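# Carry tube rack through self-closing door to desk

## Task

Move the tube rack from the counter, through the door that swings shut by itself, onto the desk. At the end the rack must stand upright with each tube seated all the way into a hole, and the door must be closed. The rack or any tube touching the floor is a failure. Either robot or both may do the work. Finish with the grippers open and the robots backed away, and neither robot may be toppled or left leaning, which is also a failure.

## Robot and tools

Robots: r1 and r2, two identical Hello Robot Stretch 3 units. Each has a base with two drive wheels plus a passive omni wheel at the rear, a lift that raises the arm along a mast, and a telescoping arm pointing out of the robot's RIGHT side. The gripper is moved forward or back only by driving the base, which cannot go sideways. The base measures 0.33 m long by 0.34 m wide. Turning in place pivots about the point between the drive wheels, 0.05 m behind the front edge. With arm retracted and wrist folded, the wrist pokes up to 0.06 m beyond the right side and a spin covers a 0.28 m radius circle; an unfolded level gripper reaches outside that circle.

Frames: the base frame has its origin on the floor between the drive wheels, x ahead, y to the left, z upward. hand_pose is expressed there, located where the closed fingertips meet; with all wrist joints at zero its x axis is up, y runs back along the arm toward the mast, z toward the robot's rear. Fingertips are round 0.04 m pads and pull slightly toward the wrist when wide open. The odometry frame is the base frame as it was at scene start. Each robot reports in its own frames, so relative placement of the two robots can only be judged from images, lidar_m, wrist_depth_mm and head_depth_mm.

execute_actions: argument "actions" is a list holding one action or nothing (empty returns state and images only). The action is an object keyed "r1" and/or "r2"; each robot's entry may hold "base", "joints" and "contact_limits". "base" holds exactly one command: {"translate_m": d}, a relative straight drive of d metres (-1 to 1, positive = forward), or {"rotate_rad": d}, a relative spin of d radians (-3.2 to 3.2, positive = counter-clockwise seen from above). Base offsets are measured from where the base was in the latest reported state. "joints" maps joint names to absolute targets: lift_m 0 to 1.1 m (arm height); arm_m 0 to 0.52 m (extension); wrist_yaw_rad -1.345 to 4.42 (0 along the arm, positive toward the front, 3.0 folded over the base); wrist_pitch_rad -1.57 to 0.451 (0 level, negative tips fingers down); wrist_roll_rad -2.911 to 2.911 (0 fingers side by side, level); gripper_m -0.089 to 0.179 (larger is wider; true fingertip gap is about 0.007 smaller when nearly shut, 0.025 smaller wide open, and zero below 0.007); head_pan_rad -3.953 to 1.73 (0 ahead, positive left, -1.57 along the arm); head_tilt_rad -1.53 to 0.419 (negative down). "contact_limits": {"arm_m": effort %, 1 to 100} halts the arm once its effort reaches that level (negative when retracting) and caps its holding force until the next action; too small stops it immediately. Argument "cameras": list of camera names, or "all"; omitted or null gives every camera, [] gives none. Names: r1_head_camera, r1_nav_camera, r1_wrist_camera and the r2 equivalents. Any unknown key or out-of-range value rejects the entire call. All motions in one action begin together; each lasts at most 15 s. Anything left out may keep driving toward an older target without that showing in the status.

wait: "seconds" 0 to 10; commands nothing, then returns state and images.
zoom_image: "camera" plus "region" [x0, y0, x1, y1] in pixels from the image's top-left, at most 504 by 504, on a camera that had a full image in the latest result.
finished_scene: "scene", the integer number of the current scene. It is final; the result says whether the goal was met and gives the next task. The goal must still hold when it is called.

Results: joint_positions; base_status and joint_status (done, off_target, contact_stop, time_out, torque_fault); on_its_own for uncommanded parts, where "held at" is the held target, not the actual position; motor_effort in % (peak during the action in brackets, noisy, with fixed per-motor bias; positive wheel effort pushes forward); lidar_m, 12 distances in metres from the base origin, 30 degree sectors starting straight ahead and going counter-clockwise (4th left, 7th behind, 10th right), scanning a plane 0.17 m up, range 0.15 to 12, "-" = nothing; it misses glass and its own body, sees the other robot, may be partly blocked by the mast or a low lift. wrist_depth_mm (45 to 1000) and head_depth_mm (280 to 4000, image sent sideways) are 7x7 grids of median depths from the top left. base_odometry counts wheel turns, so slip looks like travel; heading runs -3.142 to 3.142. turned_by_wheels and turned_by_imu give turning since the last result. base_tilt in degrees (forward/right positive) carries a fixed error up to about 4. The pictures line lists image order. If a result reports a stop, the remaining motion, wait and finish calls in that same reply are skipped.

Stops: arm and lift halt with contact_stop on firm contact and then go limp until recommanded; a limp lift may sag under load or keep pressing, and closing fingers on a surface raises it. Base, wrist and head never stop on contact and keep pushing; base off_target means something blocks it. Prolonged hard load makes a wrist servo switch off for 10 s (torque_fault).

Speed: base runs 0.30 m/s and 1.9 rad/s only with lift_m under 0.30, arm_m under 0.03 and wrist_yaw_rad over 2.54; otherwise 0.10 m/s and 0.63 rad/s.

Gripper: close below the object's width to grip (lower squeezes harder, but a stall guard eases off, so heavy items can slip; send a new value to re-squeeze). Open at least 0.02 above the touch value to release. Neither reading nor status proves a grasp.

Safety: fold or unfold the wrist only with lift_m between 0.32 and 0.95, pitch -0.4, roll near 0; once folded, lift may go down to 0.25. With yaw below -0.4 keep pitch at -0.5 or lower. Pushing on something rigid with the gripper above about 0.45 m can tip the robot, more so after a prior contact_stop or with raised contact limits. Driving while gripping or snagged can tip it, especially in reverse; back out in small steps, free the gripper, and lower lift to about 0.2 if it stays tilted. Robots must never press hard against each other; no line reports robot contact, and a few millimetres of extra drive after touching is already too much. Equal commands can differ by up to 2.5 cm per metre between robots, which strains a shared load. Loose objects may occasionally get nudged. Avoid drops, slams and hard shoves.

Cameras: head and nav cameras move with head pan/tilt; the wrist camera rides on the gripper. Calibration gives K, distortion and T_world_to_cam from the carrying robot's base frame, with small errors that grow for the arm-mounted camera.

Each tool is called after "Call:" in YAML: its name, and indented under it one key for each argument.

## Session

Call:
execute_actions:
  actions: []

Scene clock: 0.00 s.
r1.base_odometry: x=+0.000 y=+0.000 heading=+0.000 (m, m, rad; r1's odometry frame)
r1.turned_by_wheels: +0.000 (rad since the last result)
r1.turned_by_imu: +0.000 (rad since the last result)
r1.base_tilt: forward=-2.5 right=-0.9 (deg)
r1.lidar_m: 2.37 1.56 1.26 0.84 0.79 0.79 0.86 0.80 0.81 1.03 1.82 1.86
r1.head_depth_mm: 1710 2024 2045 2021 2019 2029 2003 / 1704 2237 2266 2252 2252 2243 2186 / 1692 2436 2550 2529 2551 2495 2313 / 1687 2470 2913 2937 2937 2896 2347 / 1666 2410 3463 3371 3366 3307 2340 / 1675 2405 3271 3207 2789 2460 2386 / 1648 2256 3039 2987 2819 2271 2246
r1.base_status: not commanded
r1.joint_positions: lift_m=+0.514 arm_m=+0.003 wrist_yaw_rad=+3.055 wrist_pitch_rad=-0.431 wrist_roll_rad=-0.015 gripper_m=+0.037 head_pan_rad=-0.018 head_tilt_rad=-0.011
r1.joint_status: not commanded
r1.motor_effort: left_wheel=-1 right_wheel=+0 lift_m=+28 arm_m=+1 wrist_yaw_rad=+0 wrist_pitch_rad=+7 wrist_roll_rad=+0 gripper_m=-1 head_pan_rad=+0 head_tilt_rad=+3 (%)
r1.hand_pose: x=-0.0019 y=+0.0742 z=+0.5236 quat_wxyz=(+0.181, +0.691, +0.123, +0.689) (m; r1's base frame)
r1.wrist_depth_mm: 618 - 847 - - - - / 644 - 909 - - - - / 666 751 967 - - - - / 701 797 - - - - - / 744 859 - 971 - 924 952 / 774 809 - 808 825 798 807 / 720 711 - 696 694 684 684
r2.base_odometry: x=+0.000 y=+0.000 heading=+0.000 (m, m, rad; r2's odometry frame)
r2.turned_by_wheels: +0.000 (rad since the last result)
r2.turned_by_imu: +0.000 (rad since the last result)
r2.base_tilt: forward=+2.8 right=+1.1 (deg)
r2.lidar_m: 1.56 2.17 1.76 1.74 0.91 0.75 0.74 0.82 0.89 0.88 0.96 1.50
r2.head_depth_mm: 2042 2171 2184 2202 2229 1553 1901 / 2050 2208 2242 2241 2292 2299 1748 / 2046 2227 2265 2291 2303 2331 1984 / 2024 2285 2308 2333 2367 2385 1993 / 2020 2327 2350 2371 2395 2427 2026 / 2012 2370 2378 2423 2463 2497 2016 / 1991 2401 2450 2490 2500 2528 2023
r2.base_status: not commanded
r2.joint_positions: lift_m=+0.551 arm_m=+0.002 wrist_yaw_rad=+3.133 wrist_pitch_rad=-0.567 wrist_roll_rad=+0.014 gripper_m=+0.037 head_pan_rad=-0.001 head_tilt_rad=+0.001
r2.joint_status: not commanded
r2.motor_effort: left_wheel=-1 right_wheel=+0 lift_m=+28 arm_m=+0 wrist_yaw_rad=+0 wrist_pitch_rad=+6 wrist_roll_rad=+0 gripper_m=-1 head_pan_rad=+0 head_tilt_rad=+1 (%)
r2.hand_pose: x=-0.0195 y=+0.0557 z=+0.5319 quat_wxyz=(+0.202, +0.684, +0.194, +0.674) (m; r2's base frame)
r2.wrist_depth_mm: 714 985 - - - - - / 727 - - - - - - / 746 - - - - - - / 822 935 943 944 946 950 973 / 793 823 819 828 840 813 818 / 714 715 711 706 725 724 723 / 637 631 - - 639 639 645
pictures: r1_head_camera (sideways: a quarter turn clockwise sets it upright), r1_nav_camera (sideways: a quarter turn counterclockwise sets it upright), r1_wrist_camera, r2_head_camera (sideways: a quarter turn clockwise sets it upright), r2_nav_camera (sideways: a quarter turn counterclockwise sets it upright), r2_wrist_camera
camera_calibration (this result's frames):
r1_head_camera: T_world_to_cam=[[0.0381171, 0.0407949, -0.99844, 1.32104], [0.0657371, 0.9969, 0.0432416, -0.0555633], [0.997109, -0.0672828, 0.0353172, -0.0991823], [0, 0, 0, 1]] pos_world=[0.052194, -0.00517382, 1.32488]
r1_nav_camera: T_world_to_cam=[[0.00564655, 0.00185646, 0.999982, -1.2644], [0.00499135, -0.999986, 0.00182829, 0.0500343], [0.999972, 0.00498094, -0.00565574, -0.0440172], [0, 0, 0, 1]] pos_world=[0.0509057, 0.0526001, 1.26404]
r1_wrist_camera: T_world_to_cam=[[0.995296, -0.0956057, 0.0156909, 0.00205285], [-0.0412646, -0.564845, -0.824165, 0.508951], [0.0876577, 0.81964, -0.566133, 0.404173], [0, 0, 0, 1]] pos_world=[-0.0164705, -0.043602, 0.648243]
r2_head_camera: T_world_to_cam=[[-0.0281143, 0.00307532, -0.9996, 1.32471], [0.00294525, 0.999991, 0.00299369, 0.000631092], [0.9996, -0.00285991, -0.0281231, -0.0146534], [0, 0, 0, 1]] pos_world=[0.0518889, -0.00474691, 1.32377]
r2_nav_camera: T_world_to_cam=[[-0.0174558, -0.0250457, 0.999534, -1.25496], [0.0452395, -0.998682, -0.0242343, 0.082333], [0.998824, 0.0447953, 0.0185658, -0.0772926], [0, 0, 0, 1]] pos_world=[0.0515707, 0.0542554, 1.25781]
r2_wrist_camera: T_world_to_cam=[[0.999878, -0.01188, -0.0101845, 0.0240231], [-0.015618, -0.717427, -0.696459, 0.435968], [0.000967298, 0.696533, -0.717524, 0.507347], [0, 0, 0, 1]] pos_world=[-0.0177019, -0.0403234, 0.667913]
Images, in order (width x height): r1_head_camera 896x504, r1_nav_camera 672x504, r1_wrist_camera 644x364, r2_head_camera 896x504, r2_nav_camera 672x504, r2_wrist_camera 644x364.

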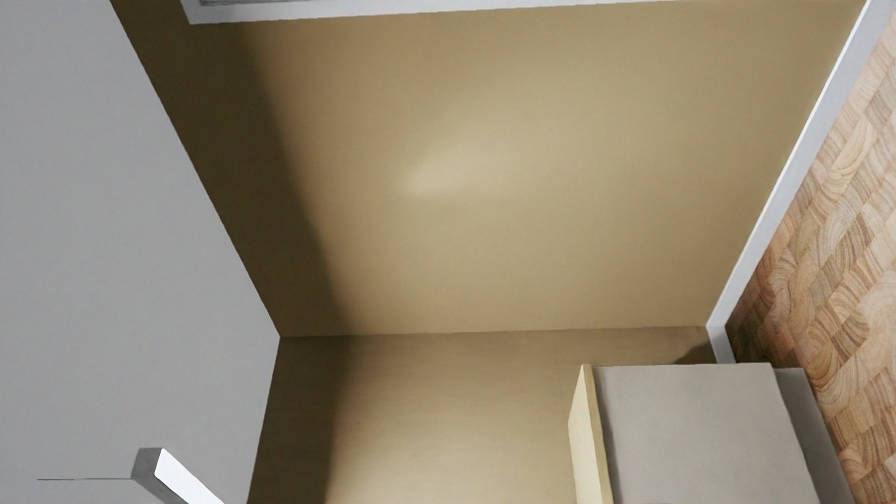

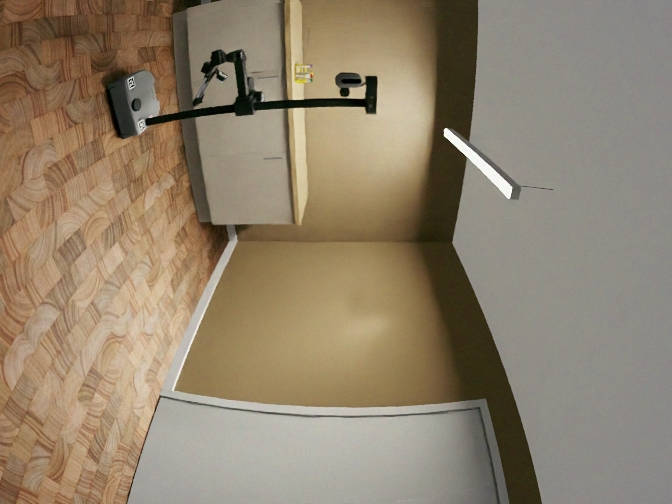

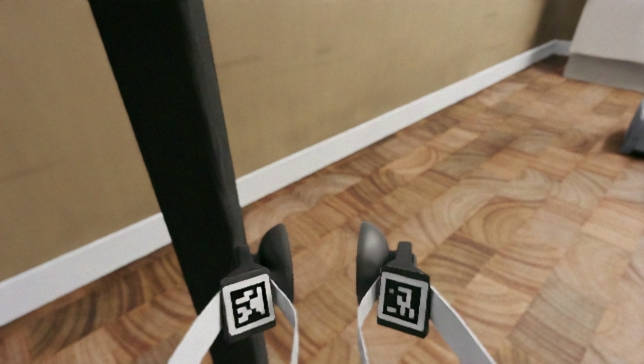

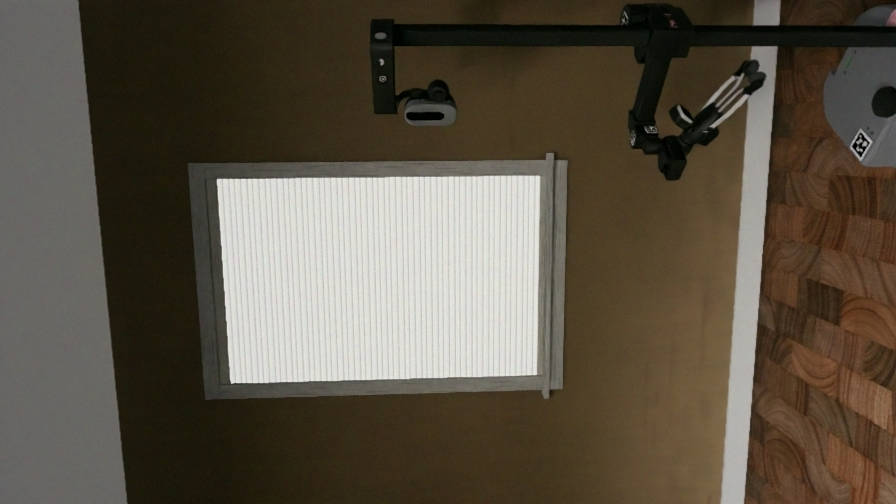

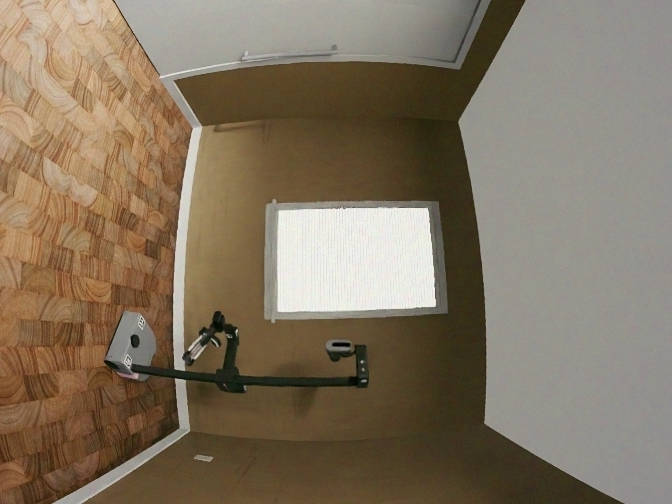

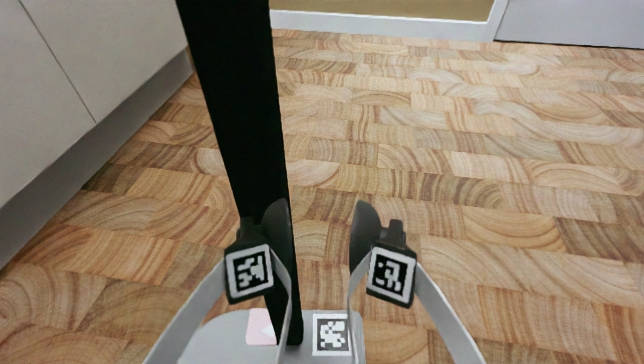

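Call:
execute_actions:
  actions:
    - {"r1":{"base":{"rotate_rad":-0.63},"joints":{"lift_m":0.27,"wrist_pitch_rad":-0.4,"head_tilt_rad":-0.6}},"r2":{"base":{"rotate_rad":-1.73},"joints":{"head_pan_rad":-1.57,"head_tilt_rad":-0.5,"wrist_pitch_rad":-0.4}}}
  cameras: ["r2_head_camera"]

Call:
execute_actions:
  actions:
    - {"r1":{"base":{"translate_m":1}},"r2":{"joints":{"lift_m":0.9}}}
  cameras: []

Call:
execute_actions:
  actions:
    - {"r1":{"base":{"translate_m":0.35},"joints":{"lift_m":0.85}},"r2":{"joints":{"wrist_yaw_rad":-0.38,"gripper_m":0.17}}}
  cameras: []

Call:
execute_actions:
  actions:
    - {"r1":{"base":{"rotate_rad":-0.55},"joints":{"wrist_yaw_rad":1.3,"wrist_pitch_rad":0,"gripper_m":0.07,"head_pan_rad":-0.6}},"r2":{"joints":{"lift_m":1.05}}}
  cameras: ["r1_head_camera","r1_wrist_camera"]

Scene clock: 16.57 s.
r1.base_odometry: x=+0.000 y=+0.000 heading=-0.630 (m, m, rad; r1's odometry frame)
r1.turned_by_wheels: -0.630 (rad since the last result)
r1.turned_by_imu: -0.621 (rad since the last result)
r1.base_tilt: forward=-2.4 right=-1.0 (deg)
r1.lidar_m: 1.84 2.19 1.45 1.46 0.88 0.78 0.79 0.90 0.80 0.80 0.96 1.75
r1.head_depth_mm: 1461 1604 1764 1963 1905 1509 1232 / 1499 1656 1798 2023 1909 1508 1233 / 1545 1691 1885 2105 1913 1509 1239 / 1571 1736 1937 2154 1904 1502 1246 / 1623 1779 1964 2217 1898 1499 1253 / 1677 1860 2056 2283 1899 1503 1242 / 1723 1885 2140 2349 1902 1505 1247
r1.base_status: done
r1.joint_positions: lift_m=+0.270 arm_m=+0.003 wrist_yaw_rad=+3.055 wrist_pitch_rad=-0.420 wrist_roll_rad=-0.015 gripper_m=+0.037 head_pan_rad=-0.018 head_tilt_rad=-0.593
r1.joint_status: all done
r1.motor_effort: left_wheel=+4(10) right_wheel=-2(5) lift_m=+23(23) arm_m=+0(1) wrist_yaw_rad=+0(0) wrist_pitch_rad=+11(10) wrist_roll_rad=+0(0) gripper_m=+0(0) head_pan_rad=+0(0) head_tilt_rad=-4(34) (%)
r1.hand_pose: x=-0.0018 y=+0.0757 z=+0.2825 quat_wxyz=(+0.177, +0.692, +0.119, +0.690) (m; r1's base frame)
r1.wrist_depth_mm: 810 - - - - - - / 830 - - - - - - / 807 937 - 955 985 951 930 / 771 757 755 749 748 728 733 / 616 609 - 608 624 581 601 / 517 518 - 531 522 508 511 / 459 - - - 427 438 436
r2.base_odometry: x=+0.000 y=+0.000 heading=-1.730 (m, m, rad; r2's odometry frame)
r2.turned_by_wheels: -1.730 (rad since the last result)
r2.turned_by_imu: -1.726 (rad since the last result)
r2.base_tilt: forward=+2.8 right=+1.4 (deg)
r2.lidar_m: 0.88 0.91 1.24 1.49 2.48 1.81 1.74 1.04 0.77 0.74 0.77 0.91
r2.head_depth_mm: 1121 1231 1073 816 912 1057 1213 / 1126 1235 1083 820 913 1058 1215 / 1122 1230 1019 820 918 1065 1219 / 1126 1236 885 825 923 1067 1220 / 1127 1238 1103 827 925 1069 1220 / 1128 1235 1109 826 925 1076 1229 / 1130 1235 1117 833 927 1083 1228
r2.base_status: done
r2.joint_positions: lift_m=+0.551 arm_m=+0.002 wrist_yaw_rad=+3.133 wrist_pitch_rad=-0.418 wrist_roll_rad=+0.014 gripper_m=+0.037 head_pan_rad=-1.563 head_tilt_rad=-0.494
r2.joint_status: all done
r2.motor_effort: left_wheel=+3(8) right_wheel=-3(8) lift_m=+28(28) arm_m=+0(1) wrist_yaw_rad=+0(0) wrist_pitch_rad=+8(6) wrist_roll_rad=+0(0) gripper_m=-1(0) head_pan_rad=-2(31) head_tilt_rad=-2(19) (%)
r2.hand_pose: x=-0.0194 y=+0.0769 z=+0.5638 quat_wxyz=(+0.151, +0.697, +0.143, +0.687) (m; r2's base frame)
r2.wrist_depth_mm: - - - - - - - / - - - - - - - / - - - - - - - / - - - - - - - / 944 925 953 941 959 955 964 / 785 793 - 801 795 816 808 / 699 690 669 701 693 706 687
pictures: r2_head_camera (sideways: a quarter turn clockwise sets it upright)
camera_calibration (this result's frames):
r2_head_camera: T_world_to_cam=[[-0.000840382, 0.499715, -0.866189, 1.15025], [0.999986, 0.00498467, 0.00190553, -0.0040326], [0.00526989, -0.866175, -0.499713, 0.605196], [0, 0, 0, 1]] pos_world=[0.00180987, -0.0505696, 1.29876]
Images, in order (width x height): r2_head_camera 896x504.

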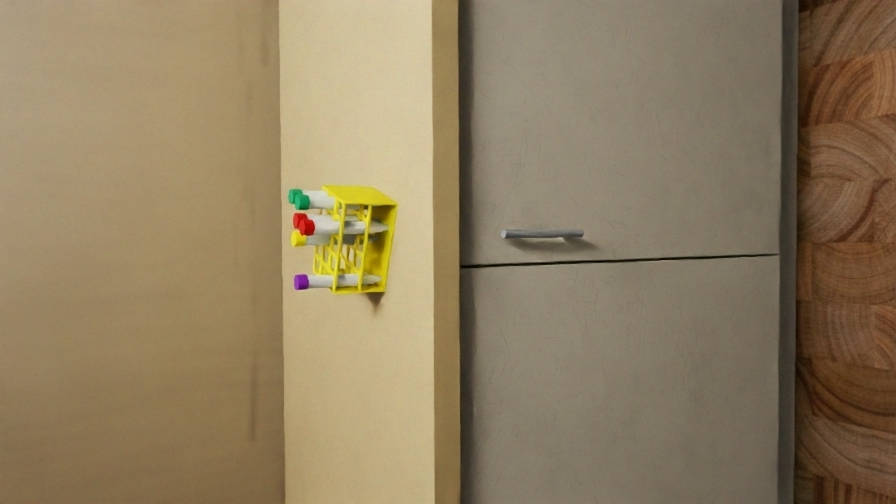

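Scene clock: 21.60 s.
r1.base_odometry: x=+0.808 y=-0.589 heading=-0.630 (m, m, rad; r1's odometry frame)
r1.turned_by_wheels: +0.000 (rad since the last result)
r1.turned_by_imu: +0.007 (rad since the last result)
r1.base_tilt: forward=-2.3 right=-1.0 (deg)
r1.lidar_m: 0.89 1.06 1.97 1.52 1.38 1.74 1.74 1.24 1.11 1.11 1.00 0.89
r1.head_depth_mm: 684 746 822 913 1031 1172 1249 / 703 767 845 942 1069 1231 1249 / 717 787 874 977 1107 1278 1252 / 737 807 899 1010 1157 1343 1245 / 754 836 933 1053 1195 1375 1247 / 779 861 955 1087 1263 1420 1243 / 798 890 995 1134 1306 1463 1242
r1.base_status: done
r1.joint_positions: lift_m=+0.270 arm_m=+0.003 wrist_yaw_rad=+3.055 wrist_pitch_rad=-0.419 wrist_roll_rad=-0.015 gripper_m=+0.037 head_pan_rad=-0.018 head_tilt_rad=-0.594
r1.joint_status: not commanded
r1.motor_effort: left_wheel=+4(15) right_wheel=-2(3) lift_m=+23(23) arm_m=+0(1) wrist_yaw_rad=+0(0) wrist_pitch_rad=+11(11) wrist_roll_rad=+0(1) gripper_m=+0(1) head_pan_rad=+0(0) head_tilt_rad=-3(3) (%)
r1.hand_pose: x=-0.0018 y=+0.0757 z=+0.2826 quat_wxyz=(+0.177, +0.692, +0.119, +0.690) (m; r1's base frame)
r1.wrist_depth_mm: - - - - - - - / - - - - - - - / - 996 974 - 961 919 954 / 762 746 751 762 741 751 740 / 621 623 - 611 632 607 600 / 518 530 - 535 521 508 500 / 459 - - - 428 437 442
r2.base_odometry: x=+0.000 y=+0.000 heading=-1.730 (m, m, rad; r2's odometry frame)
r2.turned_by_wheels: +0.000 (rad since the last result)
r2.turned_by_imu: +0.001 (rad since the last result)
r2.base_tilt: forward=+2.8 right=+1.2 (deg)
r2.lidar_m: 0.88 0.91 1.24 2.40 2.48 1.81 1.75 1.04 0.77 0.74 0.77 0.91
r2.head_depth_mm: 1123 1235 1074 816 912 1036 - / 1127 1237 1080 821 915 1058 - / 1126 1234 1018 824 920 1067 - / 1124 1235 887 824 921 1067 - / 1127 1235 1103 827 924 1070 - / 1126 1238 1112 828 925 1075 1223 / 1127 1243 1118 833 930 1078 1224
r2.base_status: not commanded
r2.joint_positions: lift_m=+0.900 arm_m=+0.002 wrist_yaw_rad=+3.133 wrist_pitch_rad=-0.417 wrist_roll_rad=+0.014 gripper_m=+0.037 head_pan_rad=-1.563 head_tilt_rad=-0.494
r2.joint_status: all done
r2.motor_effort: left_wheel=+3(3) right_wheel=-3(3) lift_m=+35(35) arm_m=+0(0) wrist_yaw_rad=-1(0) wrist_pitch_rad=+8(8) wrist_roll_rad=+0(0) gripper_m=-1(1) head_pan_rad=-3(2) head_tilt_rad=-3(2) (%)
r2.hand_pose: x=-0.0194 y=+0.0771 z=+0.9126 quat_wxyz=(+0.151, +0.697, +0.143, +0.687) (m; r2's base frame)
r2.wrist_depth_mm: - - - - - - - / - - - - - - - / - - - - - - - / - - - - - - - / - - - - - - - / - - - - - - - / - - - - - - -
pictures: none
No camera images: the call's "cameras" was empty. Leave "cameras" out to get every camera's image.

Scene clock: 27.70 s.
r1.base_odometry: x=+1.091 y=-0.795 heading=-0.630 (m, m, rad; r1's odometry frame)
r1.turned_by_wheels: +0.000 (rad since the last result)
r1.turned_by_imu: +0.004 (rad since the last result)
r1.base_tilt: forward=-2.4 right=-0.9 (deg)
r1.lidar_m: 0.56 0.67 1.24 1.91 2.30 2.06 2.07 1.37 1.21 1.02 0.63 0.56
r1.head_depth_mm: 411 449 495 551 619 708 828 / 422 461 509 568 641 739 870 / 433 474 525 589 669 776 914 / 444 487 542 609 698 808 970 / 455 501 559 632 722 850 1025 / 467 518 579 657 755 897 1100 / 481 534 601 680 792 943 1154
r1.base_status: done
r1.joint_positions: lift_m=+0.850 arm_m=+0.003 wrist_yaw_rad=+3.055 wrist_pitch_rad=-0.419 wrist_roll_rad=-0.015 gripper_m=+0.037 head_pan_rad=-0.018 head_tilt_rad=-0.594
r1.joint_status: all done
r1.motor_effort: left_wheel=+3(13) right_wheel=-1(4) lift_m=+32(33) arm_m=+1(0) wrist_yaw_rad=+0(0) wrist_pitch_rad=+11(11) wrist_roll_rad=+0(0) gripper_m=+0(1) head_pan_rad=-1(0) head_tilt_rad=-2(3) (%)
r1.hand_pose: x=-0.0018 y=+0.0758 z=+0.8623 quat_wxyz=(+0.176, +0.692, +0.118, +0.690) (m; r1's base frame)
r1.wrist_depth_mm: - - - - - - - / - - - - - - 983 / - - - - - - 963 / - - - - - - 923 / - - - - - - 903 / - - - - - - 907 / - - - - - - 866
r2.base_odometry: x=+0.000 y=+0.000 heading=-1.730 (m, m, rad; r2's odometry frame)
r2.turned_by_wheels: +0.000 (rad since the last result)
r2.turned_by_imu: +0.001 (rad since the last result)
r2.base_tilt: forward=+2.8 right=+1.2 (deg)
r2.lidar_m: 0.88 0.91 1.25 2.40 1.52 1.51 1.75 1.04 0.77 0.74 0.77 0.91
r2.head_depth_mm: 1124 1227 1076 817 910 1033 - / 1120 1231 1083 820 916 - - / 1119 1236 1018 823 919 1067 - / 1124 1236 885 824 921 1069 1224 / 1125 1237 1101 827 923 1075 1224 / 1130 1239 1110 828 926 1075 1231 / 1128 1240 1116 831 931 1078 1224
r2.base_status: not commanded
r2.joint_positions: lift_m=+0.900 arm_m=+0.002 wrist_yaw_rad=-0.377 wrist_pitch_rad=-0.417 wrist_roll_rad=+0.014 gripper_m=+0.170 head_pan_rad=-1.563 head_tilt_rad=-0.494
r2.joint_status: all done
r2.motor_effort: left_wheel=+2(3) right_wheel=-4(3) lift_m=+34(34) arm_m=+0(0) wrist_yaw_rad=-3(4) wrist_pitch_rad=+8(8) wrist_roll_rad=+0(0) gripper_m=-1(83) head_pan_rad=-3(4) head_tilt_rad=-2(2) (%)
r2.hand_pose: x=-0.1042 y=-0.3561 z=+0.9126 quat_wxyz=(+0.647, +0.012, -0.711, -0.274) (m; r2's base frame)
r2.wrist_depth_mm: 556 488 579 586 588 624 701 / 398 424 469 532 603 685 807 / 441 482 530 602 682 790 960 / 483 531 597 690 801 931 - / 528 592 680 777 952 - - / 563 696 766 921 - - - / 694 760 987 - - - -
pictures: none
No camera images: the call's "cameras" was empty. Leave "cameras" out to get every camera's image.

Scene clock: 29.90 s.
r1.base_odometry: x=+1.091 y=-0.795 heading=-1.179 (m, m, rad; r1's odometry frame)
r1.turned_by_wheels: -0.550 (rad since the last result)
r1.turned_by_imu: -0.543 (rad since the last result)
r1.base_tilt: forward=-2.2 right=-1.1 (deg)
r1.lidar_m: 0.56 0.56 0.65 1.17 1.91 1.51 2.07 2.07 1.38 1.22 1.06 0.63
r1.head_depth_mm: 1022 1130 1229 1349 1483 1497 1277 / 894 1013 1176 1375 1594 1511 1249 / 777 862 975 1128 1316 1443 1245 / 684 753 839 941 1072 1210 1241 / 613 659 725 796 888 1016 1156 / 537 575 580 662 752 871 992 / 492 539 584 633 689 760 845
r1.base_status: done
r1.joint_positions: lift_m=+0.850 arm_m=+0.003 wrist_yaw_rad=+1.302 wrist_pitch_rad=-0.023 wrist_roll_rad=-0.015 gripper_m=+0.070 head_pan_rad=-0.593 head_tilt_rad=-0.594
r1.joint_status: all done
r1.motor_effort: left_wheel=+3(11) right_wheel=-2(4) lift_m=+32(32) arm_m=+1(0) wrist_yaw_rad=-2(0) wrist_pitch_rad=+13(14) wrist_roll_rad=+1(1) gripper_m=+0(79) head_pan_rad=-4(46) head_tilt_rad=-2(3) (%)
r1.hand_pose: x=+0.2251 y=-0.2155 z=+0.9586 quat_wxyz=(+0.572, +0.432, -0.553, +0.425) (m; r1's base frame)
r1.wrist_depth_mm: 405 443 490 554 672 800 852 / 408 455 496 573 674 834 869 / 415 455 512 581 702 859 867 / 423 475 523 591 719 890 879 / 430 477 535 620 741 911 891 / 437 490 - 631 725 945 904 / 448 487 570 651 775 - 908
r2.base_odometry: x=+0.000 y=+0.000 heading=-1.730 (m, m, rad; r2's odometry frame)
r2.turned_by_wheels: +0.000 (rad since the last result)
r2.turned_by_imu: +0.000 (rad since the last result)
r2.base_tilt: forward=+2.6 right=+1.3 (deg)
r2.lidar_m: 0.88 0.91 1.24 2.39 1.65 1.53 1.74 1.04 0.77 0.74 0.77 0.91
r2.head_depth_mm: 1124 1231 1242 - - - - / 1123 1231 1203 - - - - / 1125 1234 1168 - - - - / 1127 1237 893 824 923 1048 1193 / 1127 1239 1103 827 924 1072 1221 / 1124 1238 1109 828 925 1079 1228 / 1127 1238 1116 832 928 1082 1228
r2.base_status: not commanded
r2.joint_positions: lift_m=+1.050 arm_m=+0.002 wrist_yaw_rad=-0.378 wrist_pitch_rad=-0.417 wrist_roll_rad=+0.014 gripper_m=+0.170 head_pan_rad=-1.563 head_tilt_rad=-0.494
r2.joint_status: all done
r2.motor_effort: left_wheel=+3(3) right_wheel=-4(3) lift_m=+34(36) arm_m=+0(1) wrist_yaw_rad=-2(3) wrist_pitch_rad=+8(8) wrist_roll_rad=+0(0) gripper_m=+0(1) head_pan_rad=-3(3) head_tilt_rad=-2(2) (%)
r2.hand_pose: x=-0.1043 y=-0.3561 z=+1.0626 quat_wxyz=(+0.647, +0.012, -0.711, -0.274) (m; r2's base frame)
r2.wrist_depth_mm: 867 958 - - - - - / 782 602 743 822 820 830 863 / 579 580 584 629 668 790 953 / 470 510 594 683 789 916 - / 534 595 684 780 932 - - / 567 696 774 922 - - - / 682 770 891 - - - -
pictures: r1_head_camera (sideways: a quarter turn clockwise sets it upright), r1_wrist_camera
camera_calibration (this result's frames):
r1_head_camera: T_world_to_cam=[[-0.406977, 0.324215, -0.853964, 1.13494], [0.61037, 0.792056, 0.00982454, -0.0153595], [0.679572, -0.517235, -0.52024, 0.625839], [0, 0, 0, 1]] pos_world=[0.0459653, -0.0320917, 1.29493]
r1_wrist_camera: T_world_to_cam=[[-0.278774, -0.960294, 0.0109369, -0.153437], [-0.187371, 0.0432174, -0.981338, 1.02779], [0.941901, -0.275621, -0.191979, 0.0810136], [0, 0, 0, 1]] pos_world=[0.0734965, -0.169434, 1.02584]
Images, in order (width x height): r1_head_camera 896x504, r1_wrist_camera 644x364.

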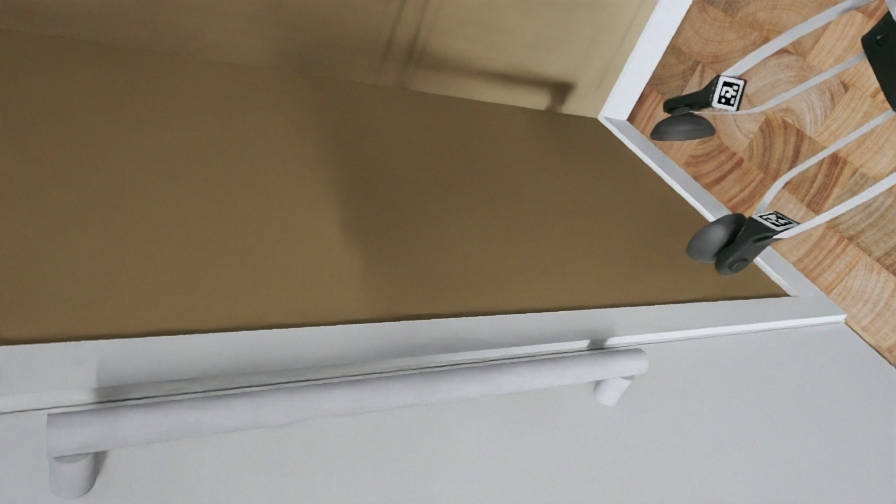

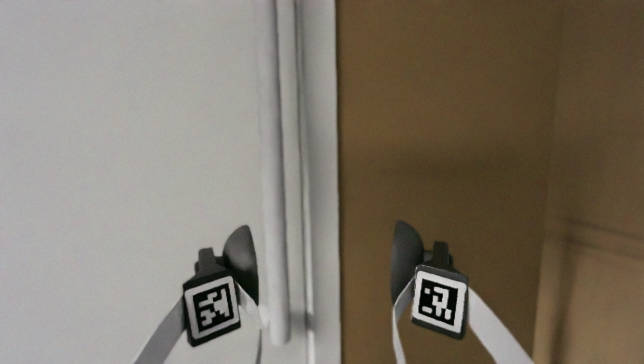

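Call:
execute_actions:
  actions:
    - {"r1":{"base":{"translate_m":0.36},"joints":{"gripper_m":0.085,"arm_m":0.025}},"r2":{"base":{"translate_m":0.08},"joints":{"arm_m":0.52,"gripper_m":0.179,"lift_m":1.09,"wrist_yaw_rad":-0.3}}}
  cameras: ["r1_wrist_camera","r2_wrist_camera"]

Call:
execute_actions:
  actions:
    - {"r1":{"joints":{"gripper_m":-0.05}},"r2":{"joints":{"lift_m":1.02}}}
  cameras: ["r1_wrist_camera","r2_wrist_camera"]

Scene clock: 48.20 s.
r1.base_odometry: x=+1.228 y=-1.128 heading=-1.179 (m, m, rad; r1's odometry frame)
r1.turned_by_wheels: +0.000 (rad since the last result)
r1.turned_by_imu: +0.004 (rad since the last result)
r1.base_tilt: forward=-2.4 right=-0.9 (deg)
r1.lidar_m: 0.21 0.21 0.24 0.44 2.18 1.90 2.41 2.16 1.29 1.13 0.40 0.24
r1.head_depth_mm: - - 514 603 768 1150 1278 / - 322 359 303 321 376 990 / - 293 316 363 425 494 527 / - - 288 306 348 396 486 / - - - - 299 334 386 / - - - - - 293 321 / - - - - - - 290
r1.base_status: done
r1.joint_positions: lift_m=+0.850 arm_m=+0.025 wrist_yaw_rad=+1.302 wrist_pitch_rad=-0.023 wrist_roll_rad=-0.015 gripper_m=+0.085 head_pan_rad=-0.593 head_tilt_rad=-0.594
r1.joint_status: all done
r1.motor_effort: left_wheel=+3(11) right_wheel=-2(2) lift_m=+32(32) arm_m=+4(5) wrist_yaw_rad=-2(2) wrist_pitch_rad=+13(13) wrist_roll_rad=+0(0) gripper_m=+0(59) head_pan_rad=-5(4) head_tilt_rad=-3(3) (%)
r1.hand_pose: x=+0.2250 y=-0.2377 z=+0.9586 quat_wxyz=(+0.572, +0.432, -0.553, +0.425) (m; r1's base frame)
r1.wrist_depth_mm: 140 153 171 118 217 273 341 / 142 155 175 121 221 280 353 / 145 158 177 124 229 290 367 / 148 162 182 128 233 302 388 / 150 163 189 132 239 313 406 / 153 165 198 137 139 336 421 / 155 166 196 141 253 341 443
r2.base_odometry: x=-0.013 y=-0.079 heading=-1.730 (m, m, rad; r2's odometry frame)
r2.turned_by_wheels: +0.000 (rad since the last result)
r2.turned_by_imu: +0.001 (rad since the last result)
r2.base_tilt: forward=+2.9 right=+1.3 (deg)
r2.lidar_m: 0.80 0.83 1.13 2.40 2.49 1.90 1.83 1.04 0.77 0.74 0.77 0.83
r2.head_depth_mm: - 1238 1074 818 916 1058 1209 / 1094 1234 1076 820 918 1060 1215 / - - 896 822 919 1063 1217 / 1114 1237 1090 824 923 1066 1215 / 1124 1241 1104 827 928 1079 1224 / 1129 1235 1110 832 926 1076 1225 / 1125 1234 1112 831 932 1079 1221
r2.base_status: done
r2.joint_positions: lift_m=+1.090 arm_m=+0.520 wrist_yaw_rad=-0.301 wrist_pitch_rad=-0.417 wrist_roll_rad=+0.014 gripper_m=+0.179 head_pan_rad=-1.563 head_tilt_rad=-0.494
r2.joint_status: all done
r2.motor_effort: left_wheel=+2(9) right_wheel=-4(5) lift_m=+34(35) arm_m=+3(0) wrist_yaw_rad=+1(2) wrist_pitch_rad=+8(8) wrist_roll_rad=+0(0) gripper_m=+0(50) head_pan_rad=-2(3) head_tilt_rad=-2(2) (%)
r2.hand_pose: x=-0.0882 y=-0.8790 z=+1.1027 quat_wxyz=(+0.657, +0.039, -0.710, -0.249) (m; r2's base frame)
r2.wrist_depth_mm: 477 502 544 581 635 695 797 / 504 542 599 651 726 787 843 / 565 606 641 669 659 677 673 / 510 519 520 512 521 520 525 / 419 427 420 427 425 445 429 / 367 359 357 360 351 362 363 / 304 309 295 212 298 315 305
pictures: r1_wrist_camera, r2_wrist_camera
camera_calibration (this result's frames):
r1_wrist_camera: T_world_to_cam=[[-0.279394, -0.960114, 0.0109366, -0.174534], [-0.187323, 0.0433329, -0.981342, 1.02876], [0.941727, -0.27623, -0.191959, 0.0748261], [0, 0, 0, 1]] pos_world=[0.0734817, -0.191482, 1.02584]
r2_wrist_camera: T_world_to_cam=[[-0.954339, 0.298537, -0.010603, 0.188395], [0.188691, 0.574917, -0.796157, 1.42574], [-0.231587, -0.761805, -0.604997, 0.141555], [0, 0, 0, 1]] pos_world=[-0.0564505, -0.76809, 1.22275]
Images, in order (width x height): r1_wrist_camera 644x364, r2_wrist_camera 644x364.

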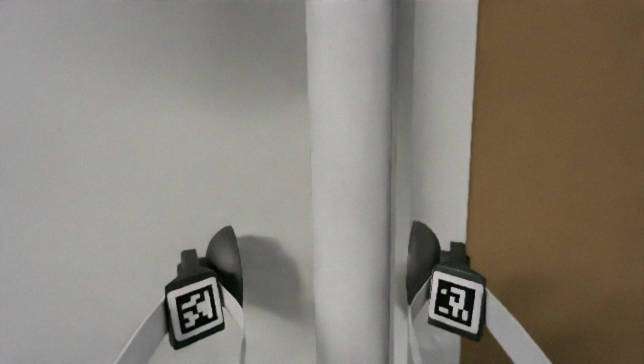

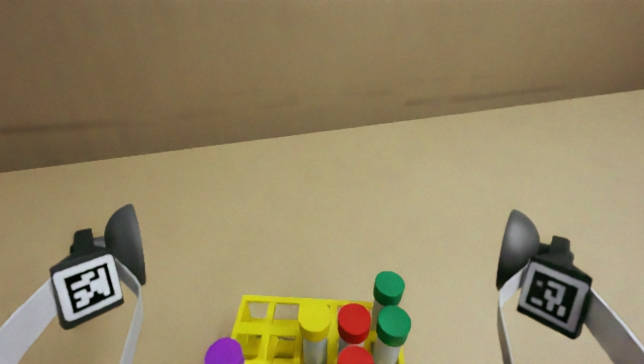

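Scene clock: 50.27 s.
r1.base_odometry: x=+1.228 y=-1.128 heading=-1.179 (m, m, rad; r1's odometry frame)
r1.turned_by_wheels: +0.000 (rad since the last result)
r1.turned_by_imu: +0.001 (rad since the last result)
r1.base_tilt: forward=-2.5 right=-1.0 (deg)
r1.lidar_m: 0.20 0.20 0.24 0.44 2.18 1.90 2.42 2.16 1.29 1.13 0.38 0.23
r1.head_depth_mm: - - - 625 764 1133 1279 / - 315 352 389 322 364 990 / - 286 307 348 407 474 531 / - - - 299 335 390 467 / - - - - 293 322 373 / - - - - - 290 311 / - - - - - - -
r1.base_status: not commanded
r1.joint_positions: lift_m=+0.850 arm_m=+0.025 wrist_yaw_rad=+1.248 wrist_pitch_rad=-0.022 wrist_roll_rad=-0.015 gripper_m=-0.049 head_pan_rad=-0.593 head_tilt_rad=-0.594
r1.joint_status: all done
r1.on_its_own: wrist_yaw_rad is held at +1.247, not at your +1.300, by its stall guard, which is not easing now
r1.motor_effort: left_wheel=+3(4) right_wheel=-5(5) lift_m=+32(32) arm_m=+0(5) wrist_yaw_rad=-1(31) wrist_pitch_rad=+12(13) wrist_roll_rad=+0(0) gripper_m=-30(100) head_pan_rad=-5(4) head_tilt_rad=-2(3) (%)
r1.hand_pose: x=+0.2211 y=-0.2511 z=+0.9589 quat_wxyz=(+0.583, +0.416, -0.564, +0.410) (m; r1's base frame)
r1.wrist_depth_mm: 137 149 169 110 225 300 392 / 140 153 174 113 232 312 410 / 141 155 178 116 237 321 430 / 144 158 180 120 245 331 457 / 146 160 184 122 258 348 470 / 148 164 183 126 300 361 503 / 151 167 195 129 264 384 532
r2.base_odometry: x=-0.013 y=-0.079 heading=-1.730 (m, m, rad; r2's odometry frame)
r2.turned_by_wheels: +0.000 (rad since the last result)
r2.turned_by_imu: +0.000 (rad since the last result)
r2.base_tilt: forward=+2.8 right=+1.4 (deg)
r2.lidar_m: 0.80 0.83 1.13 2.40 2.49 1.90 1.83 1.04 0.77 0.74 0.77 0.83
r2.head_depth_mm: 1123 1200 950 819 912 1058 1215 / 1125 1264 1009 820 915 1062 1210 / 1126 - 864 823 919 1068 1220 / 1124 1236 1023 824 922 1073 1218 / 1129 1238 1096 828 924 1074 1224 / 1125 1233 1106 830 926 1082 1219 / 1132 1241 1115 833 931 1082 1228
r2.base_status: not commanded
r2.joint_positions: lift_m=+1.020 arm_m=+0.520 wrist_yaw_rad=-0.301 wrist_pitch_rad=-0.417 wrist_roll_rad=+0.014 gripper_m=+0.179 head_pan_rad=-1.563 head_tilt_rad=-0.494
r2.joint_status: all done
r2.motor_effort: left_wheel=+2(2) right_wheel=-4(4) lift_m=+22(31) arm_m=+3(3) wrist_yaw_rad=+1(1) wrist_pitch_rad=+8(8) wrist_roll_rad=+0(0) gripper_m=-1(0) head_pan_rad=-2(2) head_tilt_rad=-2(2) (%)
r2.hand_pose: x=-0.0882 y=-0.8790 z=+1.0332 quat_wxyz=(+0.657, +0.039, -0.710, -0.249) (m; r2's base frame)
r2.wrist_depth_mm: 473 508 547 592 633 696 784 / 506 555 594 642 696 719 730 / 502 509 506 510 509 522 526 / 396 391 400 400 400 410 407 / 326 334 328 307 187 340 330 / 285 269 189 173 168 280 281 / 235 243 162 174 174 244 237
pictures: r1_wrist_camera, r2_wrist_camera
camera_calibration (this result's frames):
r1_wrist_camera: T_world_to_cam=[[-0.330404, -0.943776, 0.0109219, -0.173178], [-0.183584, 0.0529112, -0.981579, 1.03072], [0.925813, -0.326323, -0.190745, 0.0646702], [0, 0, 0, 1]] pos_world=[0.0721325, -0.196875, 1.02596]
r2_wrist_camera: T_world_to_cam=[[-0.954339, 0.298537, -0.0106029, 0.187659], [0.188691, 0.574916, -0.796158, 1.37047], [-0.231587, -0.761805, -0.604996, 0.0995504], [0, 0, 0, 1]] pos_world=[-0.0564505, -0.76809, 1.15333]
Images, in order (width x height): r1_wrist_camera 644x364, r2_wrist_camera 644x364.

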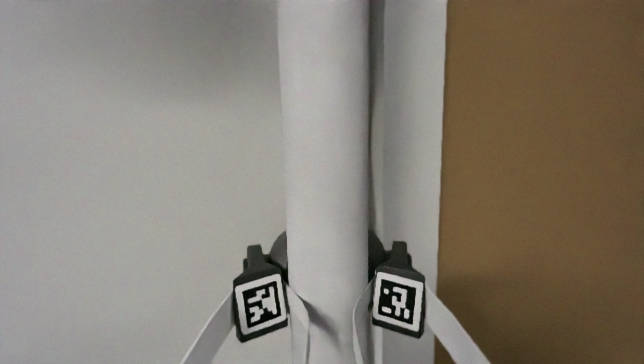

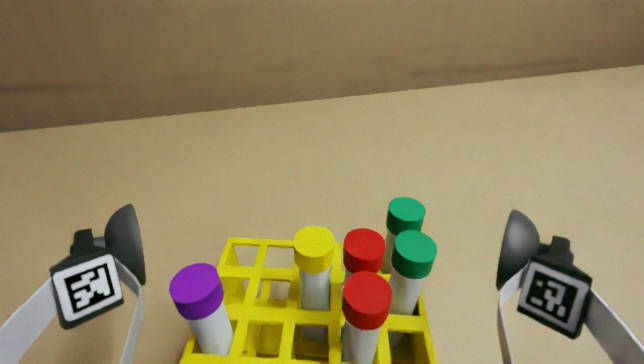

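Call:
execute_actions:
  actions:
    - {"r1":{"base":{"translate_m":-0.4},"joints":{"wrist_yaw_rad":1.3}},"r2":{"base":{"translate_m":0.015},"joints":{"arm_m":0.495,"lift_m":0.955}}}
  cameras: ["r2_wrist_camera"]

Call:
execute_actions:
  actions:
    - {"r1":{"base":{"rotate_rad":-0.8},"joints":{"wrist_yaw_rad":2.2}},"r2":{"joints":{"gripper_m":0.08}}}
  cameras: []

Call:
execute_actions:
  actions:
    - {"r1":{"base":{"translate_m":-0.3},"joints":{"wrist_yaw_rad":1.95}},"r2":{"joints":{"lift_m":1.0}}}
  cameras: ["r2_wrist_camera","r1_nav_camera"]

Scene clock: 65.23 s.
r1.base_odometry: x=+1.076 y=-0.758 heading=-1.179 (m, m, rad; r1's odometry frame)
r1.turned_by_wheels: +0.000 (rad since the last result)
r1.turned_by_imu: +0.003 (rad since the last result)
r1.base_tilt: forward=-2.4 right=-1.0 (deg)
r1.lidar_m: 0.30 0.34 0.55 1.26 1.90 1.55 2.03 2.03 1.39 1.22 0.37 0.31
r1.head_depth_mm: - 1130 1223 1351 1491 1501 1292 / - 291 - - 306 1380 1251 / - 286 308 349 392 372 454 / - - 294 327 374 433 521 / - - 285 307 348 400 472 / - - - 293 325 371 432 / - - - 285 307 346 398
r1.base_status: done
r1.joint_positions: lift_m=+0.850 arm_m=+0.025 wrist_yaw_rad=+1.317 wrist_pitch_rad=-0.021 wrist_roll_rad=-0.015 gripper_m=-0.022 head_pan_rad=-0.593 head_tilt_rad=-0.594
r1.joint_status: all done
r1.on_its_own: gripper_m is held at -0.023, not at your -0.050, by its stall guard, which is not easing now
r1.motor_effort: left_wheel=+5(14) right_wheel=-7(12) lift_m=+32(32) arm_m=+3(2) wrist_yaw_rad=-10(56) wrist_pitch_rad=+12(12) wrist_roll_rad=+0(0) gripper_m=-22(25) head_pan_rad=-4(5) head_tilt_rad=-3(3) (%)
r1.hand_pose: x=+0.2261 y=-0.2340 z=+0.9590 quat_wxyz=(+0.568, +0.435, -0.550, +0.430) (m; r1's base frame)
r1.wrist_depth_mm: 175 178 180 108 188 826 865 / 178 182 185 111 192 878 861 / 183 187 191 114 198 873 862 / 187 191 193 117 203 910 869 / 194 194 199 120 209 959 876 / 197 200 203 123 865 - 907 / 203 206 214 126 221 - 908
r2.base_odometry: x=-0.015 y=-0.094 heading=-1.730 (m, m, rad; r2's odometry frame)
r2.turned_by_wheels: +0.000 (rad since the last result)
r2.turned_by_imu: +0.002 (rad since the last result)
r2.base_tilt: forward=+2.8 right=+1.2 (deg)
r2.lidar_m: 0.78 0.81 1.11 2.39 2.06 1.57 1.84 1.05 0.77 0.74 0.77 0.81
r2.head_depth_mm: 1121 1232 1242 - 931 1063 1210 / 1124 1218 874 818 916 1064 1213 / 1124 1216 - 825 918 1066 1215 / 1122 1232 1096 826 922 1069 1220 / 1122 1232 1099 827 925 1072 1221 / 1126 1235 1108 827 928 1079 1224 / 1124 1234 1119 832 932 1083 1257
r2.base_status: done
r2.joint_positions: lift_m=+0.955 arm_m=+0.495 wrist_yaw_rad=-0.301 wrist_pitch_rad=-0.417 wrist_roll_rad=+0.014 gripper_m=+0.179 head_pan_rad=-1.563 head_tilt_rad=-0.494
r2.joint_status: all done
r2.motor_effort: left_wheel=+2(7) right_wheel=-3(4) lift_m=+21(21) arm_m=-3(4) wrist_yaw_rad=+1(0) wrist_pitch_rad=+8(8) wrist_roll_rad=+0(0) gripper_m=-1(2) head_pan_rad=-3(3) head_tilt_rad=-2(2) (%)
r2.hand_pose: x=-0.0882 y=-0.8547 z=+0.9682 quat_wxyz=(+0.657, +0.039, -0.710, -0.249) (m; r2's base frame)
r2.wrist_depth_mm: 496 532 561 614 670 723 778 / 512 508 511 516 482 530 524 / 367 366 189 199 131 379 379 / 287 290 158 159 149 295 295 / 243 244 146 174 145 240 243 / - 203 180 187 168 205 206 / 172 176 177 176 177 177 174
pictures: r2_wrist_camera
camera_calibration (this result's frames):
r2_wrist_camera: T_world_to_cam=[[-0.954339, 0.298537, -0.0106031, 0.179708], [0.188691, 0.574915, -0.796158, 1.30474], [-0.231587, -0.761806, -0.604995, 0.0787602], [0, 0, 0, 1]] pos_world=[-0.0564505, -0.743763, 1.08833]
Images, in order (width x height): r2_wrist_camera 644x364.

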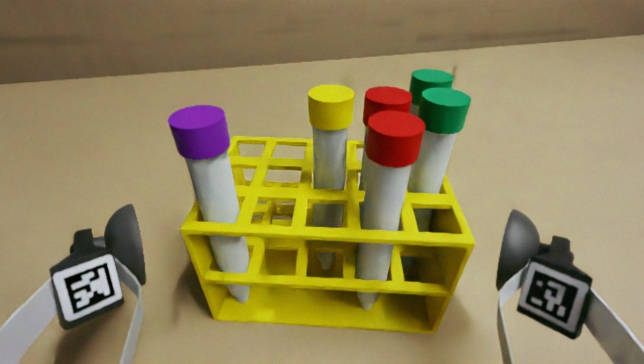

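Scene clock: 67.43 s.
r1.base_odometry: x=+1.076 y=-0.758 heading=-1.979 (m, m, rad; r1's odometry frame)
r1.turned_by_wheels: -0.800 (rad since the last result)
r1.turned_by_imu: -0.794 (rad since the last result)
r1.base_tilt: forward=-2.3 right=-1.0 (deg)
r1.lidar_m: 0.21 0.20 0.21 0.30 0.84 1.90 1.97 1.55 2.03 1.71 1.26 0.27
r1.head_depth_mm: 1030 1130 1264 1437 1662 1503 1240 / 1019 1127 1244 1415 1621 1513 1252 / 1005 1105 1229 1399 1581 1507 1243 / 1002 1103 1228 1380 1576 1504 1242 / 993 1094 1209 1361 1554 1504 1277 / 981 1079 1196 1350 - - - / - - - - - 291 310
r1.base_status: done
r1.joint_positions: lift_m=+0.850 arm_m=+0.025 wrist_yaw_rad=+2.091 wrist_pitch_rad=-0.020 wrist_roll_rad=-0.015 gripper_m=-0.019 head_pan_rad=-0.593 head_tilt_rad=-0.594
r1.joint_status: wrist_yaw_rad off_target (ended at +2.091, target +2.200)
r1.on_its_own: gripper_m is held at -0.020, not at your -0.050, by its stall guard, which is not easing now; wrist_yaw_rad is at rest, and its effort (+94) is outside its rest range (-12 to +12)
r1.motor_effort: left_wheel=-12(12) right_wheel=-2(13) lift_m=+32(32) arm_m=-4(4) wrist_yaw_rad=+94(94) wrist_pitch_rad=+12(12) wrist_roll_rad=+0(0) gripper_m=-28(28) head_pan_rad=-4(4) head_tilt_rad=-3(3) (%)
r1.hand_pose: x=+0.2006 y=-0.0434 z=+0.9592 quat_wxyz=(+0.364, +0.610, -0.345, +0.613) (m; r1's base frame)
r1.wrist_depth_mm: 188 187 186 113 184 - 928 / 193 192 191 115 188 - 918 / 198 198 197 118 193 - 936 / 203 203 201 122 198 - 948 / 210 207 206 123 202 - 963 / 214 215 213 125 126 - 967 / 220 222 219 130 215 - 953
r2.base_odometry: x=-0.015 y=-0.094 heading=-1.730 (m, m, rad; r2's odometry frame)
r2.turned_by_wheels: +0.000 (rad since the last result)
r2.turned_by_imu: +0.000 (rad since the last result)
r2.base_tilt: forward=+2.7 right=+1.4 (deg)
r2.lidar_m: 0.78 0.81 1.11 2.40 1.93 1.67 1.84 1.04 0.77 0.74 0.77 0.81
r2.head_depth_mm: 1124 1230 1235 - 931 1055 1215 / 1127 1216 855 820 919 1062 1215 / 1121 1217 - 824 918 1066 1218 / 1127 1234 1099 825 923 1069 1222 / 1125 1233 1098 825 928 1073 1226 / 1125 1233 1110 828 925 1080 1228 / 1126 1235 1115 833 930 1085 1256
r2.base_status: not commanded
r2.joint_positions: lift_m=+0.955 arm_m=+0.495 wrist_yaw_rad=-0.301 wrist_pitch_rad=-0.418 wrist_roll_rad=+0.014 gripper_m=+0.084 head_pan_rad=-1.563 head_tilt_rad=-0.494
r2.joint_status: all done
r2.motor_effort: left_wheel=+2(2) right_wheel=-3(3) lift_m=+21(22) arm_m=-3(3) wrist_yaw_rad=+1(1) wrist_pitch_rad=+8(8) wrist_roll_rad=+0(0) gripper_m=-22(96) head_pan_rad=-3(4) head_tilt_rad=-2(2) (%)
r2.hand_pose: x=-0.0881 y=-0.8545 z=+0.9679 quat_wxyz=(+0.657, +0.040, -0.710, -0.250) (m; r2's base frame)
r2.wrist_depth_mm: 494 526 558 608 661 732 786 / 508 501 512 517 160 517 520 / 367 367 198 197 121 374 374 / 287 289 148 158 148 293 295 / 236 242 148 169 143 240 242 / 202 - 172 186 159 - 205 / 175 175 176 176 172 177 177
pictures: none
No camera images: the call's "cameras" was empty. Leave "cameras" out to get every camera's image.

Scene clock: 72.17 s.
r1.base_odometry: x=+1.195 y=-0.483 heading=-1.979 (m, m, rad; r1's odometry frame)
r1.turned_by_wheels: +0.000 (rad since the last result)
r1.turned_by_imu: +0.001 (rad since the last result)
r1.base_tilt: forward=-2.3 right=-0.9 (deg)
r1.lidar_m: 0.24 0.25 0.30 0.59 1.07 1.64 1.72 1.26 1.87 1.95 1.53 0.27
r1.head_depth_mm: 1262 1385 1540 1768 1919 1500 1243 / 1247 1378 1520 1715 1873 1500 1273 / 1229 1364 1497 1707 1843 1509 1241 / - - - - - 296 339 / - - - 297 331 377 448 / - - - - 296 330 374 / - - - - - 295 324
r1.base_status: done
r1.joint_positions: lift_m=+0.850 arm_m=+0.025 wrist_yaw_rad=+1.692 wrist_pitch_rad=-0.020 wrist_roll_rad=-0.016 gripper_m=-0.019 head_pan_rad=-0.593 head_tilt_rad=-0.594
r1.joint_status: wrist_yaw_rad off_target (ended at +1.692, target +1.950)
r1.on_its_own: wrist_yaw_rad is held at +1.690, not at your +1.950, by its stall guard, which is not easing now; gripper_m is held at -0.020, not at your -0.050, by its stall guard, which is not easing now
r1.motor_effort: left_wheel=+2(16) right_wheel=-5(11) lift_m=+32(32) arm_m=-2(4) wrist_yaw_rad=-2(95) wrist_pitch_rad=+11(11) wrist_roll_rad=+1(0) gripper_m=-19(28) head_pan_rad=-5(5) head_tilt_rad=-3(3) (%)
r1.hand_pose: x=+0.2325 y=-0.1393 z=+0.9593 quat_wxyz=(+0.478, +0.530, -0.459, +0.529) (m; r1's base frame)
r1.wrist_depth_mm: 176 179 180 108 187 - 986 / 180 182 186 111 191 - - / 185 188 189 113 196 - - / 190 192 194 117 201 - - / 193 196 200 120 207 - - / 199 202 203 123 212 - - / 204 206 212 126 219 - -
r2.base_odometry: x=-0.015 y=-0.094 heading=-1.730 (m, m, rad; r2's odometry frame)
r2.turned_by_wheels: +0.000 (rad since the last result)
r2.turned_by_imu: +0.001 (rad since the last result)
r2.base_tilt: forward=+2.8 right=+1.3 (deg)
r2.lidar_m: 0.78 0.81 1.11 2.40 1.65 1.40 1.84 1.04 0.77 0.74 0.77 0.81
r2.head_depth_mm: 1128 1215 - 824 914 1059 1210 / 1127 1198 902 819 915 1063 1216 / 1125 1196 850 823 920 1069 1216 / 1127 1222 1026 825 922 1070 1220 / 1128 1239 1101 828 925 1073 1219 / 1128 1227 1107 831 929 1078 1227 / 1124 1236 1116 832 932 1082 1252
r2.base_status: not commanded
r2.joint_positions: lift_m=+1.000 arm_m=+0.495 wrist_yaw_rad=-0.301 wrist_pitch_rad=-0.424 wrist_roll_rad=+0.014 gripper_m=+0.090 head_pan_rad=-1.563 head_tilt_rad=-0.494
r2.joint_status: all done
r2.on_its_own: gripper_m is held at +0.089, not at your +0.080, by its stall guard, which is not easing now
r2.motor_effort: left_wheel=+2(2) right_wheel=-3(3) lift_m=+35(36) arm_m=-3(3) wrist_yaw_rad=+1(1) wrist_pitch_rad=+11(11) wrist_roll_rad=-1(0) gripper_m=-21(21) head_pan_rad=-2(3) head_tilt_rad=-2(2) (%)
r2.hand_pose: x=-0.0879 y=-0.8538 z=+1.0109 quat_wxyz=(+0.656, +0.042, -0.710, -0.252) (m; r2's base frame)
r2.wrist_depth_mm: 495 521 559 609 665 730 817 / 527 566 597 647 642 641 644 / 454 454 129 204 136 466 470 / 355 357 159 161 154 363 365 / 294 305 150 171 144 305 300 / 250 - 166 188 161 - 255 / 218 218 207 181 179 219 221
pictures: r1_nav_camera (sideways: a quarter turn counterclockwise sets it upright), r2_wrist_camera
camera_calibration (this result's frames):
r1_nav_camera: T_world_to_cam=[[0.461719, -0.308764, 0.831553, -1.04719], [-0.541855, -0.840398, -0.0111831, 0.0703057], [0.702288, -0.445418, -0.555333, 0.673199], [0, 0, 0, 1]] pos_world=[0.0488255, 0.0356042, 1.24543]
r2_wrist_camera: T_world_to_cam=[[-0.954316, 0.298611, -0.0105894, 0.18021], [0.190447, 0.580567, -0.791626, 1.33856], [-0.230241, -0.757479, -0.610914, 0.115147], [0, 0, 0, 1]] pos_world=[-0.0564369, -0.743717, 1.1319]
Images, in order (width x height): r1_nav_camera 672x504, r2_wrist_camera 644x364.

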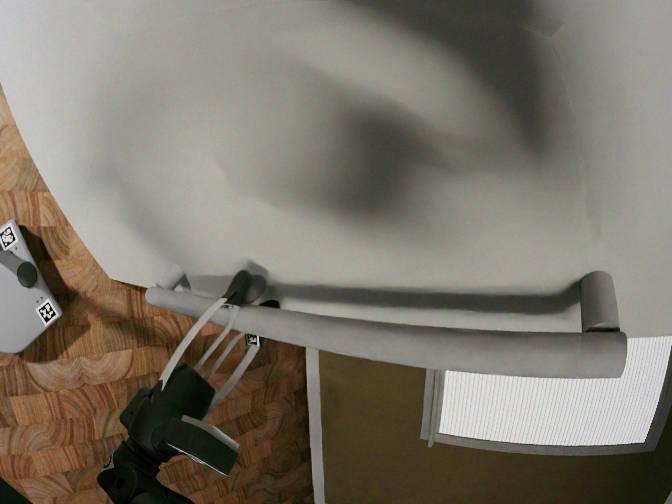

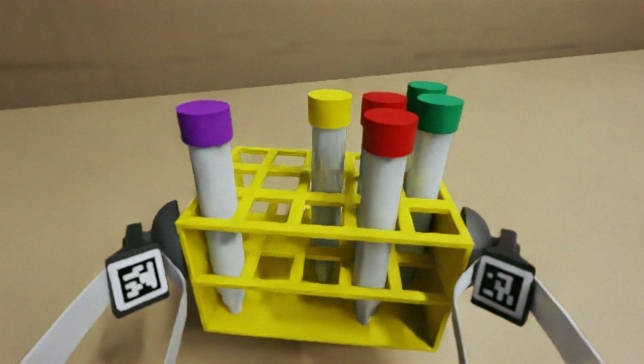

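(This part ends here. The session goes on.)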